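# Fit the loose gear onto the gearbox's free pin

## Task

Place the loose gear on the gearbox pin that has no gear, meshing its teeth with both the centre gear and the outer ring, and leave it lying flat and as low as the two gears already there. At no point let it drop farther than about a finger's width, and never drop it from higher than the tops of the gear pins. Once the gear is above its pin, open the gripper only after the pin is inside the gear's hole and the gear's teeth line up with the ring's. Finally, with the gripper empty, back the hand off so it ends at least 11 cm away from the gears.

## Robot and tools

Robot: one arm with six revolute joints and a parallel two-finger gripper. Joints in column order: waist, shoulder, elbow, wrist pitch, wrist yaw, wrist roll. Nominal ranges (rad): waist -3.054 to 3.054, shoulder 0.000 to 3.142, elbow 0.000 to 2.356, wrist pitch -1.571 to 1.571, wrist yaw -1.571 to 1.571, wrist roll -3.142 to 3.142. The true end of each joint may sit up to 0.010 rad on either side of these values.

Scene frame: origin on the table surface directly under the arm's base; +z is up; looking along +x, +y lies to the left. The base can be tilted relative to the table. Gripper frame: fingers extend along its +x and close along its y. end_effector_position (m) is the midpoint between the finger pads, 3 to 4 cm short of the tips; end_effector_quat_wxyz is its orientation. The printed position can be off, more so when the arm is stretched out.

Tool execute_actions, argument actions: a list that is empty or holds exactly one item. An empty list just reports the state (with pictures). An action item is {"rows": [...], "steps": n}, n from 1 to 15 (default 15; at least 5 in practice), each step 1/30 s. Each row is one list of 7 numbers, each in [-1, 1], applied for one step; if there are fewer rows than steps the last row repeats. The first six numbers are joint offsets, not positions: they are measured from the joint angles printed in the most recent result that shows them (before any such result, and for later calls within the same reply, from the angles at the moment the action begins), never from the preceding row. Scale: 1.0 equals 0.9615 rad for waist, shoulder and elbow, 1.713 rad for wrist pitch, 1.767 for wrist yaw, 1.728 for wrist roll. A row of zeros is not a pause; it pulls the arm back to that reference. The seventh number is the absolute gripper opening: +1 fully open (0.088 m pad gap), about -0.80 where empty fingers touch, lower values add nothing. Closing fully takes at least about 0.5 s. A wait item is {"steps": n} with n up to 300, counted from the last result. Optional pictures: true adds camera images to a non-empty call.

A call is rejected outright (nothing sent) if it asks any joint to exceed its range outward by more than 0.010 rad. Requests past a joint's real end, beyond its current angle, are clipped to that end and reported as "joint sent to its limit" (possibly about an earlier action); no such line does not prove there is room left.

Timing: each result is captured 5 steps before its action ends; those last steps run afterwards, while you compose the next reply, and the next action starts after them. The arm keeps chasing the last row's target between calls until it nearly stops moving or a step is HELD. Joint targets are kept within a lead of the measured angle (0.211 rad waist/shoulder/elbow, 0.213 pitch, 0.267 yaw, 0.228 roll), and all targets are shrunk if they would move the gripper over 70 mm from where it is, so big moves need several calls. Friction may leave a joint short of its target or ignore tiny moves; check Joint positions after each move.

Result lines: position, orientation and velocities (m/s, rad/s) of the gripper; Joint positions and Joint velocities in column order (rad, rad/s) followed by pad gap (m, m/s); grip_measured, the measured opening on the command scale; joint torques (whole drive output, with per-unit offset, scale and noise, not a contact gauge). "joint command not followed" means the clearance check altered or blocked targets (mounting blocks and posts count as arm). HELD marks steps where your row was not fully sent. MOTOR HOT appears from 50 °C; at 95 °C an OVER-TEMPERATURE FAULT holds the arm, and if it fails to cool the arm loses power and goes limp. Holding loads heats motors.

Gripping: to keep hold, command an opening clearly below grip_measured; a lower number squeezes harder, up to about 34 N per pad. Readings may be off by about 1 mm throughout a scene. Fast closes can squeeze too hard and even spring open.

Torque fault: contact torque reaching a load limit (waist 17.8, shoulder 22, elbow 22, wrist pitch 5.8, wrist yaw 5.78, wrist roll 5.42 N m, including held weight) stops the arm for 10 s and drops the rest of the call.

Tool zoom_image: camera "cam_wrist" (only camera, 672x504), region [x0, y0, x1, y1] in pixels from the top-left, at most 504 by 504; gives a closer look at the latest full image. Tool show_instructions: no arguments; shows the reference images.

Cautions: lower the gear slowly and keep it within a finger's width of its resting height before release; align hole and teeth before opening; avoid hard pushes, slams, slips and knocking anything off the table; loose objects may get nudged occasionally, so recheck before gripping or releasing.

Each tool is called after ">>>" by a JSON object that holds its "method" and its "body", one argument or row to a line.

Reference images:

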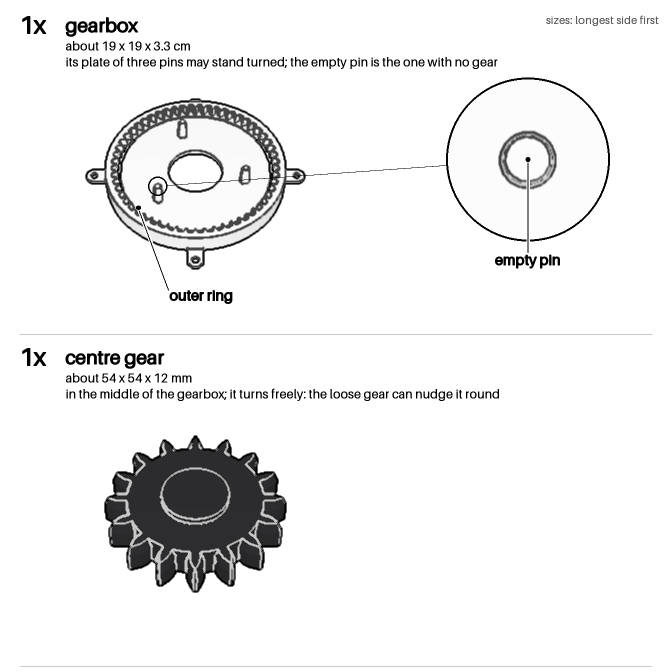

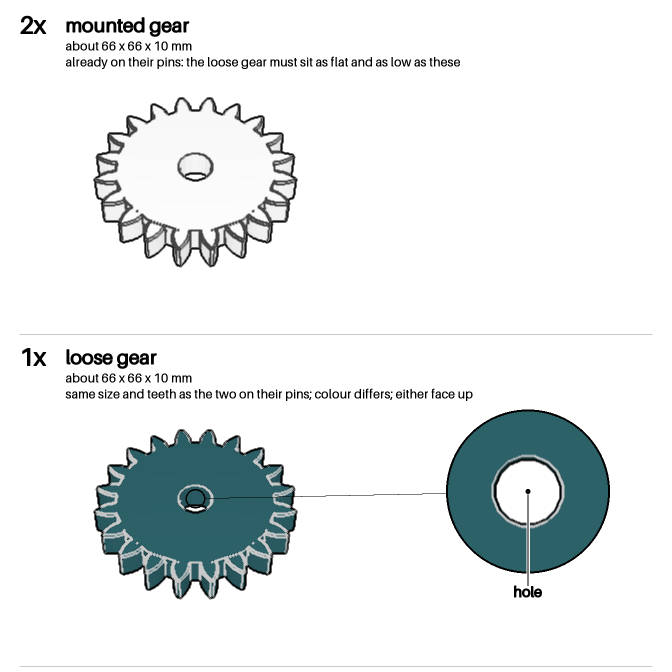

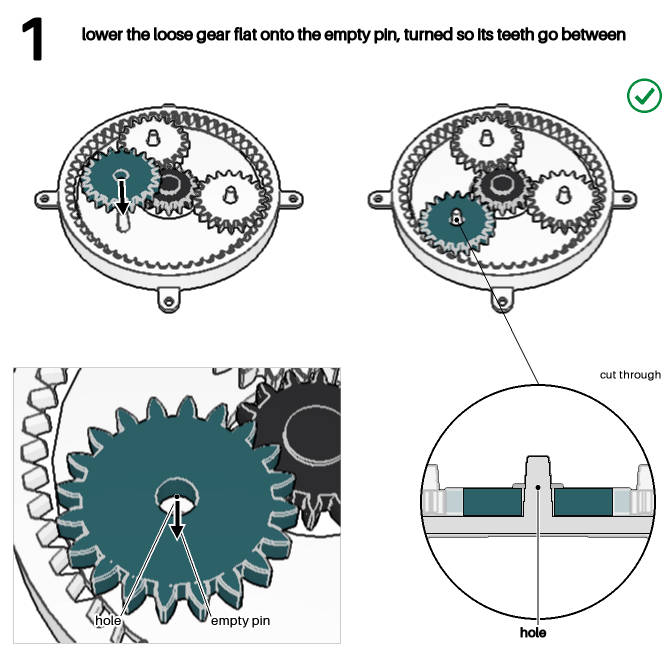

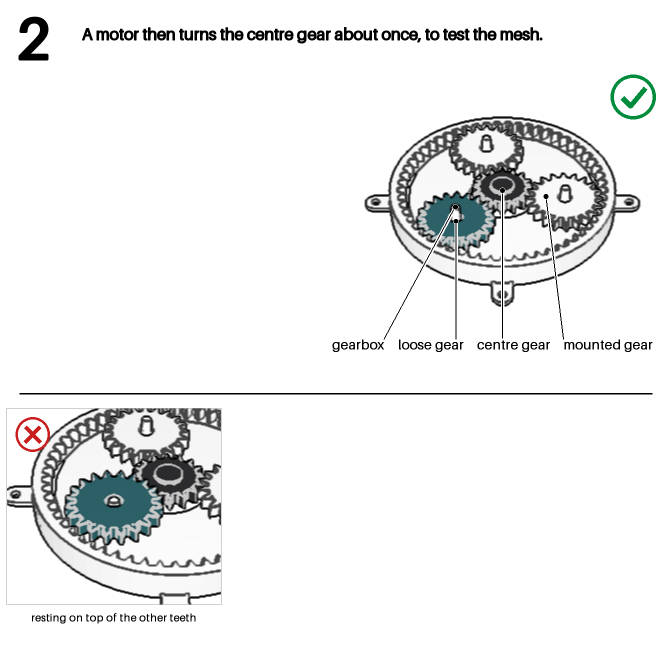

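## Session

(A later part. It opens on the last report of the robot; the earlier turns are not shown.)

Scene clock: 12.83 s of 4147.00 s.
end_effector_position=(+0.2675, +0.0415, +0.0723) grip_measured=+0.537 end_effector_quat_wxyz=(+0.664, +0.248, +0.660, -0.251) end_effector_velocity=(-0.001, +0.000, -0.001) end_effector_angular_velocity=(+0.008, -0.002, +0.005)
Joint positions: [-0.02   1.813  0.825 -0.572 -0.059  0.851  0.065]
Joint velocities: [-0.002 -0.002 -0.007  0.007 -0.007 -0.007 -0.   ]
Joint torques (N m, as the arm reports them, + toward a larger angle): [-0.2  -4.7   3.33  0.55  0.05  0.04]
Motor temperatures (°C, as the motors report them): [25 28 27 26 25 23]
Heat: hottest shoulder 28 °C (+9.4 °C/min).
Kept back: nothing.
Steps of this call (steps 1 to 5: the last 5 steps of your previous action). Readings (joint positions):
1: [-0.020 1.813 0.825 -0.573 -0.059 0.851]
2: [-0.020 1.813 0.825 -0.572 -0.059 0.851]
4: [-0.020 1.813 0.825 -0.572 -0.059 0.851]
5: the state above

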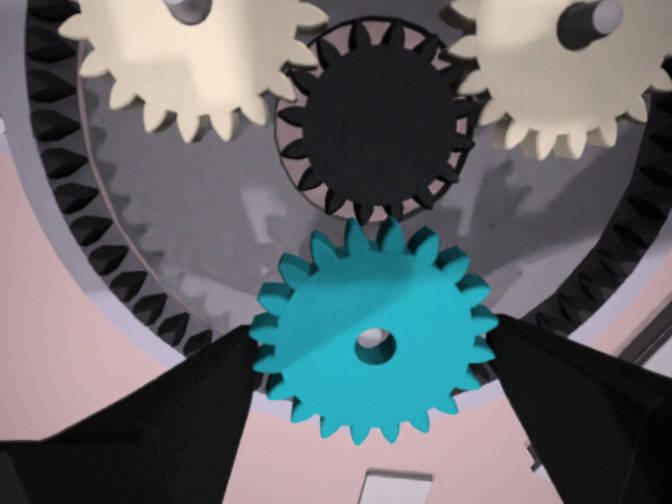

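>>> {"method": "execute_actions", "body": {
  "actions": [
    {"rows":[[0.003,0.016,-0.011,0.004,0,-0.02,0.3],[0.003,0.02,-0.013,0.008,0,-0.02,0.3],[0.003,0.023,-0.015,0.012,0,-0.02,0.3],[0.003,0.027,-0.017,0.0155,0,-0.02,0.3]],"steps":15}
  ]
}}

>>> {"method": "execute_actions", "body": {
  "actions": [
    {"steps":5}
  ],
  "pictures": true
}}

>>> {"method": "zoom_image", "body": {
  "camera": "cam_wrist",
  "region": [240,180,510,450]
}}

Scene clock: 13.40 s of 4147.00 s.
end_effector_position=(+0.2678, +0.0416, +0.0676) grip_measured=+0.537 end_effector_quat_wxyz=(+0.668, +0.239, +0.663, -0.240) end_effector_velocity=(+0.000, +0.002, -0.001) end_effector_angular_velocity=(+0.007, -0.001, +0.025)
Joint positions: [-0.02   1.827  0.819 -0.549 -0.061  0.821  0.065]
Joint velocities: [ 0.002  0.002 -0.002  0.007 -0.007 -0.022 -0.   ]
Joint torques (N m, as the arm reports them, + toward a larger angle): [-0.22 -4.75  3.25  0.54  0.14 -0.1 ]
Motor temperatures (°C, as the motors report them): [25 28 27 26 25 23]
Heat: hottest shoulder 28 °C (+9.0 °C/min).
Steps of this call (steps 1 to 7: the robot went on to your last target; steps 8 to 17: the first 10 steps of this action). Readings (joint positions):
8: [-0.020 1.813 0.825 -0.571 -0.059 0.844]
9: [-0.020 1.815 0.825 -0.568 -0.059 0.836]
11: [-0.020 1.819 0.823 -0.559 -0.061 0.827]
15: [-0.020 1.826 0.819 -0.551 -0.061 0.821]
17: the state above

Scene clock: 13.57 s of 4147.00 s.
end_effector_position=(+0.2679, +0.0417, +0.0676) grip_measured=+0.537 end_effector_quat_wxyz=(+0.668, +0.239, +0.663, -0.240) end_effector_velocity=(-0.006, +0.002, +0.000) end_effector_angular_velocity=(+0.019, +0.024, +0.004)
Joint positions: [-0.02   1.827  0.819 -0.548 -0.061  0.82   0.065]
Joint velocities: [-0.002 -0.002 -0.002 -0.022 -0.022 -0.007 -0.   ]
Joint torques (N m, as the arm reports them, + toward a larger angle): [-0.27 -4.74  3.28  0.54  0.14 -0.09]
Motor temperatures (°C, as the motors report them): [25 28 27 26 25 23]
Heat: hottest shoulder 28 °C (+8.8 °C/min).
Kept back: nothing.
Steps of this call (steps 1 to 5: the last 5 steps of your previous action). Readings (joint positions):
1: [-0.020 1.827 0.819 -0.549 -0.061 0.820]
2: [-0.020 1.827 0.819 -0.548 -0.061 0.820]
4: [-0.020 1.827 0.819 -0.548 -0.061 0.820]
5: the state above

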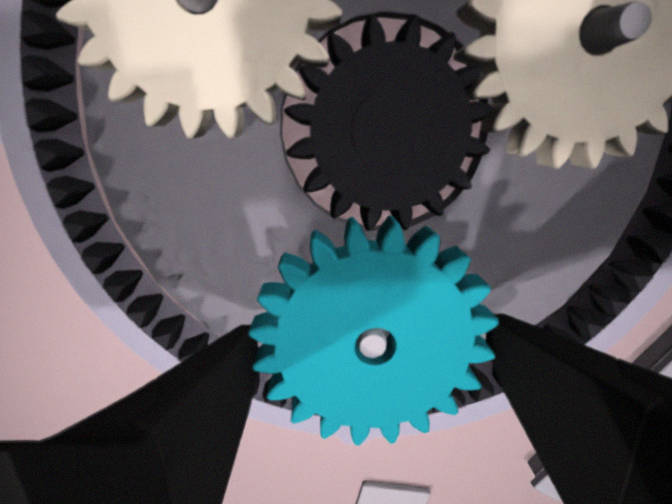

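Region (240, 180, 510, 450) of cam_wrist's 672x504 image, scaled by 1.867, with more detail than that image has.

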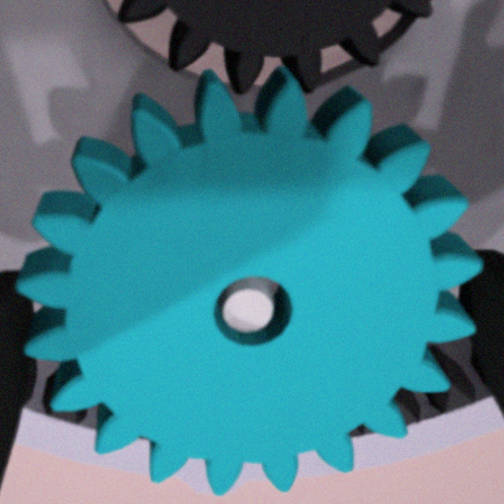

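>>> {"method": "execute_actions", "body": {
  "actions": [
    {"rows":[[0.002,0.013,-0.01,0.002,0,0.009,0.3],[0.002,0.016,-0.011,0.004,0,0.009,0.3],[0.002,0.019,-0.013,0.007,0,0.009,0.3],[0.002,0.022,-0.015,0.009,0,0.009,0.3],[0.002,0.025,-0.017,0.012,0,0.009,0.3],[0.002,0.027,-0.0185,0.014,0,0.009,0.3]],"steps":15}
  ]
}}

>>> {"method": "execute_actions", "body": {
  "actions": [
    {"steps":6}
  ],
  "pictures": true
}}

>>> {"method": "zoom_image", "body": {
  "camera": "cam_wrist",
  "region": [240,180,510,450]
}}

Scene clock: 14.03 s of 4147.00 s.
end_effector_position=(+0.2672, +0.0417, +0.0627) grip_measured=+0.537 end_effector_quat_wxyz=(+0.666, +0.243, +0.662, -0.243) end_effector_velocity=(-0.007, +0.001, -0.003) end_effector_angular_velocity=(+0.004, +0.023, -0.006)
Joint positions: [-0.02   1.84   0.811 -0.528 -0.064  0.831  0.065]
Joint velocities: [ 0.002  0.002 -0.012 -0.007 -0.007  0.007 -0.   ]
Joint torques (N m, as the arm reports them, + toward a larger angle): [-0.39 -4.73  3.16  0.55  0.17  0.14]
Motor temperatures (°C, as the motors report them): [25 28 27 26 25 23]
Heat: hottest shoulder 28 °C (+8.6 °C/min).
Steps of this call (steps 1 to 4: the robot went on to your last target; steps 5 to 14: the first 10 steps of this action). Readings (joint positions):
5: [-0.020 1.827 0.818 -0.548 -0.061 0.821]
6: [-0.020 1.828 0.818 -0.547 -0.061 0.823]
8: [-0.020 1.830 0.817 -0.541 -0.062 0.827]
12: [-0.020 1.839 0.812 -0.530 -0.063 0.831]
14: the state above

Scene clock: 14.23 s of 4147.00 s.
end_effector_position=(+0.2673, +0.0418, +0.0627) grip_measured=+0.537 end_effector_quat_wxyz=(+0.666, +0.243, +0.662, -0.243) end_effector_velocity=(+0.001, +0.001, +0.000) end_effector_angular_velocity=(+0.008, -0.006, +0.005)
Joint positions: [-0.019  1.84   0.81  -0.527 -0.064  0.832  0.065]
Joint velocities: [-0.002 -0.002 -0.002  0.007 -0.007 -0.007 -0.   ]
Joint torques (N m, as the arm reports them, + toward a larger angle): [-0.37 -4.71  3.14  0.53  0.17  0.14]
Motor temperatures (°C, as the motors report them): [25 28 27 26 25 23]
Heat: hottest shoulder 28 °C (+8.4 °C/min).
Kept back: nothing.
Steps of this call (steps 1 to 5: the last 5 steps of your previous action; step 6: the robot went on to your last target). Readings (joint positions):
1: [-0.019 1.840 0.811 -0.528 -0.064 0.832]
2: [-0.019 1.840 0.810 -0.527 -0.064 0.832]
4: [-0.019 1.840 0.810 -0.527 -0.064 0.832]
6: the state above

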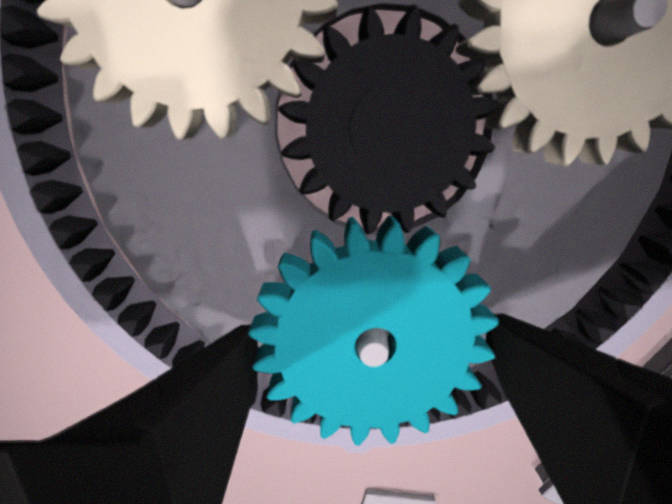

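Region (240, 180, 510, 450) of cam_wrist's 672x504 image, scaled by 1.867, with more detail than that image has.

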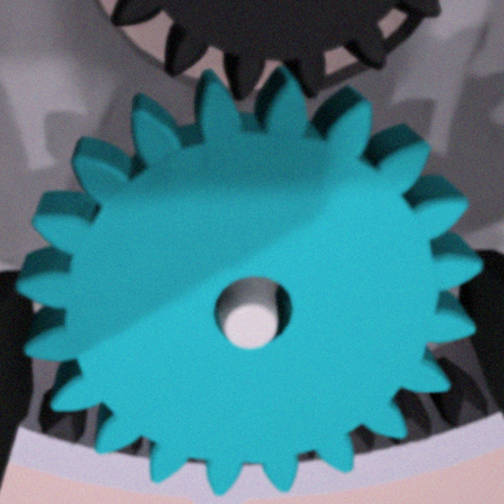

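The pin is rubbing on the left side of the hole, so I'll shift slightly that way while lowering.

>>> {"method": "execute_actions", "body": {
  "actions": [
    {"rows":[[0.005,0.013,-0.01,0.004,0,0,0.3],[0.005,0.016,-0.011,0.006,0,0,0.3],[0.005,0.019,-0.013,0.008,0,0,0.3],[0.005,0.022,-0.014,0.011,0,0,0.3],[0.005,0.025,-0.016,0.013,0,0,0.3],[0.005,0.028,-0.0175,0.0155,0,0,0.3]],"steps":15}
  ]
}}

>>> {"method": "execute_actions", "body": {
  "actions": [
    {"steps":6}
  ],
  "pictures": true
}}

>>> {"method": "zoom_image", "body": {
  "camera": "cam_wrist",
  "region": [240,190,510,460]
}}

Scene clock: 14.83 s of 4147.00 s.
end_effector_position=(+0.2674, +0.0422, +0.0579) grip_measured=+0.536 end_effector_quat_wxyz=(+0.666, +0.243, +0.662, -0.242) end_effector_velocity=(-0.002, +0.001, -0.002) end_effector_angular_velocity=(+0.007, +0.004, +0.010)
Joint positions: [-0.017  1.855  0.804 -0.504 -0.064  0.832  0.065]
Joint velocities: [ 0.002  0.002 -0.007  0.007 -0.007 -0.007 -0.   ]
Joint torques (N m, as the arm reports them, + toward a larger angle): [-0.23 -4.67  3.06  0.56  0.08  0.02]
Motor temperatures (°C, as the motors report them): [25 28 27 26 25 23]
Heat: hottest shoulder 28 °C (+8.1 °C/min).
Steps of this call (steps 1 to 8: the robot went on to your last target; steps 9 to 18: the first 10 steps of this action). Readings (joint positions):
9: [-0.019 1.841 0.810 -0.526 -0.064 0.832]
10: [-0.019 1.841 0.810 -0.524 -0.064 0.832]
12: [-0.018 1.844 0.809 -0.518 -0.064 0.832]
16: [-0.017 1.853 0.804 -0.506 -0.064 0.832]
18: the state above

Scene clock: 15.03 s of 4147.00 s.
end_effector_position=(+0.2673, +0.0422, +0.0577) grip_measured=+0.536 end_effector_quat_wxyz=(+0.667, +0.243, +0.662, -0.241) end_effector_velocity=(-0.004, -0.002, -0.001) end_effector_angular_velocity=(-0.009, +0.011, +0.004)
Joint positions: [-0.017  1.855  0.803 -0.503 -0.064  0.832  0.065]
Joint velocities: [-0.002 -0.002 -0.007 -0.007  0.007 -0.007 -0.   ]
Joint torques (N m, as the arm reports them, + toward a larger angle): [-0.2  -4.67  2.99  0.56  0.09  0.03]
Motor temperatures (°C, as the motors report them): [25 28 27 26 25 23]
Heat: hottest shoulder 28 °C (+8.0 °C/min).
Kept back: nothing.
Steps of this call (steps 1 to 5: the last 5 steps of your previous action; step 6: the robot went on to your last target). Readings (joint positions):
1: [-0.017 1.855 0.803 -0.504 -0.064 0.832]
2: [-0.017 1.855 0.803 -0.504 -0.064 0.832]
4: [-0.017 1.855 0.803 -0.503 -0.064 0.832]
6: the state above

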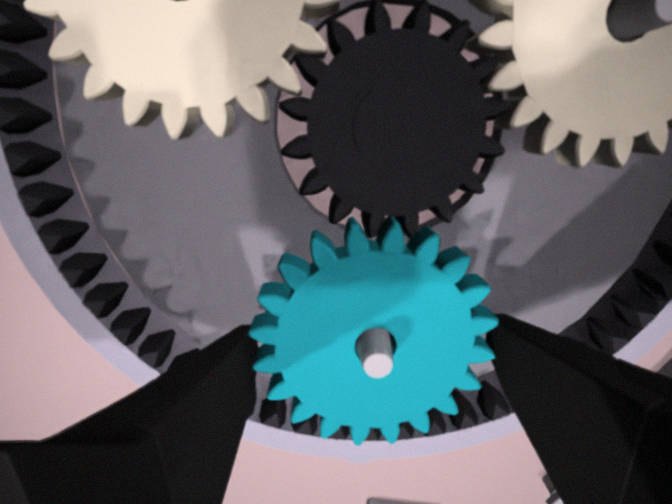

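Region (240, 190, 510, 460) of cam_wrist's 672x504 image, scaled by 1.867, with more detail than that image has.

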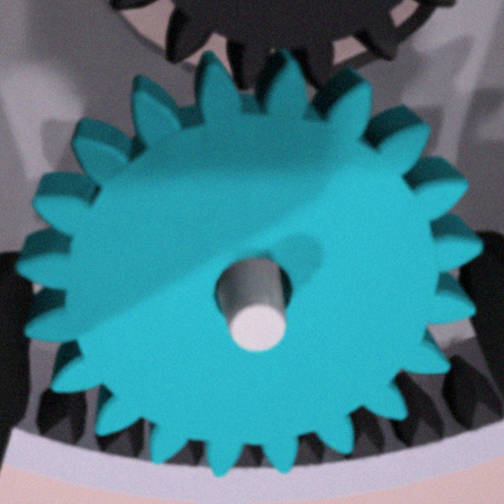

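The teeth are meshing. Next is about 3.5 mm more down, then the release.

>>> {"method": "execute_actions", "body": {
  "actions": [
    {"rows":[[0.003,0.014,-0.011,0.003,0,0,0.3],[0.003,0.017,-0.012,0.005,0,0,0.3],[0.003,0.02,-0.014,0.008,0,0,0.3],[0.003,0.024,-0.016,0.011,0,0,0.3]],"steps":14}
  ],
  "pictures": true
}}

>>> {"method": "execute_actions", "body": {
  "actions": [
    {"rows":[[0,0,0,0,0,0,0.45],[0,0,0,0,0,0,0.52],[0,0,0,0,0,0,0.58],[0,0,0,0,0,0,0.66]],"steps":14}
  ],
  "pictures": true
}}

Scene clock: 15.50 s of 4147.00 s.
end_effector_position=(+0.2672, +0.0423, +0.0549) grip_measured=+0.536 end_effector_quat_wxyz=(+0.667, +0.243, +0.662, -0.241) end_effector_velocity=(+0.001, +0.001, +0.000) end_effector_angular_velocity=(+0.008, -0.006, +0.005)
Joint positions: [-0.017  1.863  0.798 -0.49  -0.065  0.832  0.065]
Joint velocities: [-0.002 -0.002 -0.002  0.007 -0.007 -0.007 -0.   ]
Joint torques (N m, as the arm reports them, + toward a larger angle): [-0.22 -4.43  2.92  0.72  0.09  0.02]
Motor temperatures (°C, as the motors report them): [25 28 27 26 25 23]
Heat: hottest shoulder 28 °C (+7.7 °C/min).
Steps of this call (steps 1 to 5: the robot went on to your last target; steps 6 to 14: the first 9 steps of this action). Readings (joint positions):
6: [-0.017 1.856 0.803 -0.502 -0.064 0.832]
7: [-0.017 1.856 0.803 -0.501 -0.064 0.832]
9: [-0.017 1.860 0.801 -0.494 -0.065 0.832]
13: [-0.017 1.863 0.798 -0.490 -0.065 0.832]
14: the state above

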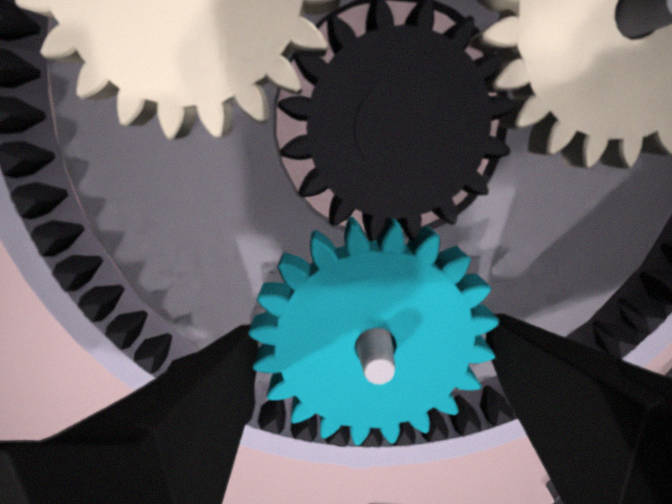

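Scene clock: 15.97 s of 4147.00 s.
end_effector_position=(+0.2673, +0.0423, +0.0549) grip_measured=+0.642 end_effector_quat_wxyz=(+0.667, +0.244, +0.662, -0.241) end_effector_velocity=(-0.003, -0.002, -0.001) end_effector_angular_velocity=(-0.009, +0.011, +0.004)
Joint positions: [-0.017  1.863  0.798 -0.488 -0.065  0.832  0.07 ]
Joint velocities: [-0.002  0.002 -0.002 -0.007  0.007 -0.007  0.011]
Joint torques (N m, as the arm reports them, + toward a larger angle): [-0.51 -6.07  4.25  0.35  0.06  0.03]
Motor temperatures (°C, as the motors report them): [25 28 27 26 25 23]
Heat: hottest shoulder 28 °C (+7.5 °C/min).
Steps of this call (steps 1 to 5: the last 5 steps of your previous action; steps 6 to 14: the first 9 steps of this action, its rows measured from where the robot was after step 5). Readings (joint positions):
5: [-0.017 1.863 0.798 -0.488 -0.065 0.832]
6: [-0.017 1.863 0.798 -0.488 -0.065 0.832]
7: [-0.017 1.863 0.798 -0.488 -0.065 0.832]
9: [-0.017 1.863 0.798 -0.488 -0.065 0.832]
13: [-0.017 1.863 0.798 -0.488 -0.065 0.832]
14: the state above

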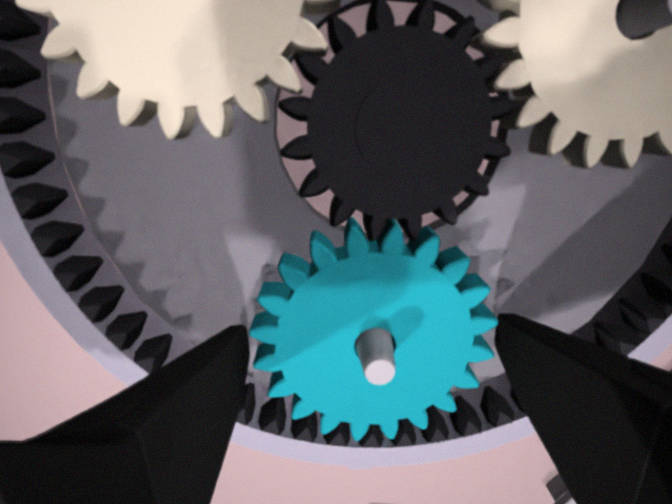

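>>> {"method": "execute_actions", "body": {
  "actions": [
    {"rows":[[0,-0.02,0.014,-0.004,0,0,0.66],[0,-0.03,0.02,-0.012,0,0,0.66],[0,-0.042,0.027,-0.022,0,0,0.66],[0,-0.056,0.035,-0.035,0,0,0.66],[0,-0.075,0.046,-0.05,0,0,0.66],[0,-0.1,0.06,-0.07,0,0,0.66],[0,-0.14,0.08,-0.1,0,0,0.66],[0,-0.19,0.1,-0.14,0,0,0.66],[0,-0.25,0.12,-0.18,0,0,0.66],[0,-0.31,0.14,-0.22,0,0,0.66],[0,-0.37,0.16,-0.26,0,0,0.66],[0,-0.43,0.18,-0.3,0,0,0.66],[0,-0.52,0.2,-0.36,0,0,0.66]],"steps":15}
  ]
}}

>>> {"method": "execute_actions", "body": {
  "actions": [
    {"steps":14}
  ],
  "pictures": true
}}

Scene clock: 16.47 s of 4147.00 s.
end_effector_position=(+0.2653, +0.0459, +0.1134) grip_measured=+0.660 end_effector_quat_wxyz=(+0.669, +0.244, +0.660, -0.240) end_effector_velocity=(-0.062, +0.022, +0.455) end_effector_angular_velocity=(+0.035, -0.205, +0.019)
Joint positions: [-0.017  1.69   0.88  -0.738 -0.065  0.832  0.071]
Joint velocities: [-0.002 -1.414  0.515 -1.722 -0.007 -0.007  0.   ]
Joint torques (N m, as the arm reports them, + toward a larger angle): [-0.48 -8.07  7.07  0.12  0.06  0.02]
Motor temperatures (°C, as the motors report them): [25 28 27 26 25 23]
Heat: hottest shoulder 28 °C (+7.3 °C/min).
Steps of this call (steps 1 to 5: the last 5 steps of your previous action; steps 6 to 15: the first 10 steps of this action). Readings (joint positions):
6: [-0.017 1.863 0.798 -0.488 -0.065 0.832]
7: [-0.017 1.860 0.800 -0.494 -0.065 0.832]
9: [-0.017 1.847 0.807 -0.517 -0.065 0.832]
13: [-0.017 1.772 0.848 -0.630 -0.065 0.832]
15: the state above

Scene clock: 16.93 s of 4147.00 s.
end_effector_position=(+0.2332, +0.0481, +0.2115) grip_measured=+0.660 end_effector_quat_wxyz=(+0.690, +0.254, +0.639, -0.227) end_effector_velocity=(-0.018, -0.002, -0.002) end_effector_angular_velocity=(-0.003, +0.081, -0.014)
Joint positions: [-0.017  1.37   0.989 -1.1   -0.065  0.832  0.071]
Joint velocities: [-0.002 -0.002 -0.002 -0.081 -0.007  0.007 -0.   ]
Joint torques (N m, as the arm reports them, + toward a larger angle): [-0.36 -5.03  6.51  0.28  0.07  0.03]
Motor temperatures (°C, as the motors report them): [25 28 27 26 25 23]
Heat: hottest shoulder 28 °C (+7.1 °C/min).
Kept back: nothing.
Steps of this call (steps 1 to 5: the last 5 steps of your previous action; steps 6 to 14: the robot went on to your last target). Readings (joint positions):
1: [-0.017 1.639 0.899 -0.797 -0.065 0.832]
2: [-0.017 1.585 0.919 -0.858 -0.065 0.832]
4: [-0.017 1.470 0.957 -0.981 -0.065 0.832]
8: [-0.017 1.372 0.989 -1.076 -0.065 0.832]
14: the state above

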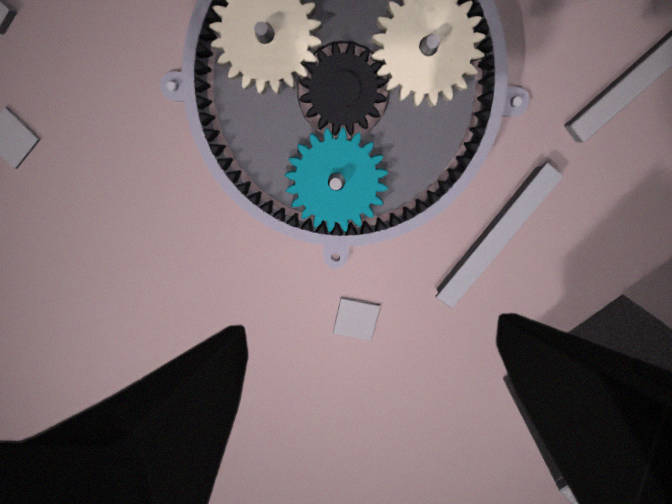

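>>> {"method": "finished_scene", "body": {
  "scene": 1
}}

The scene is finished: the task was done.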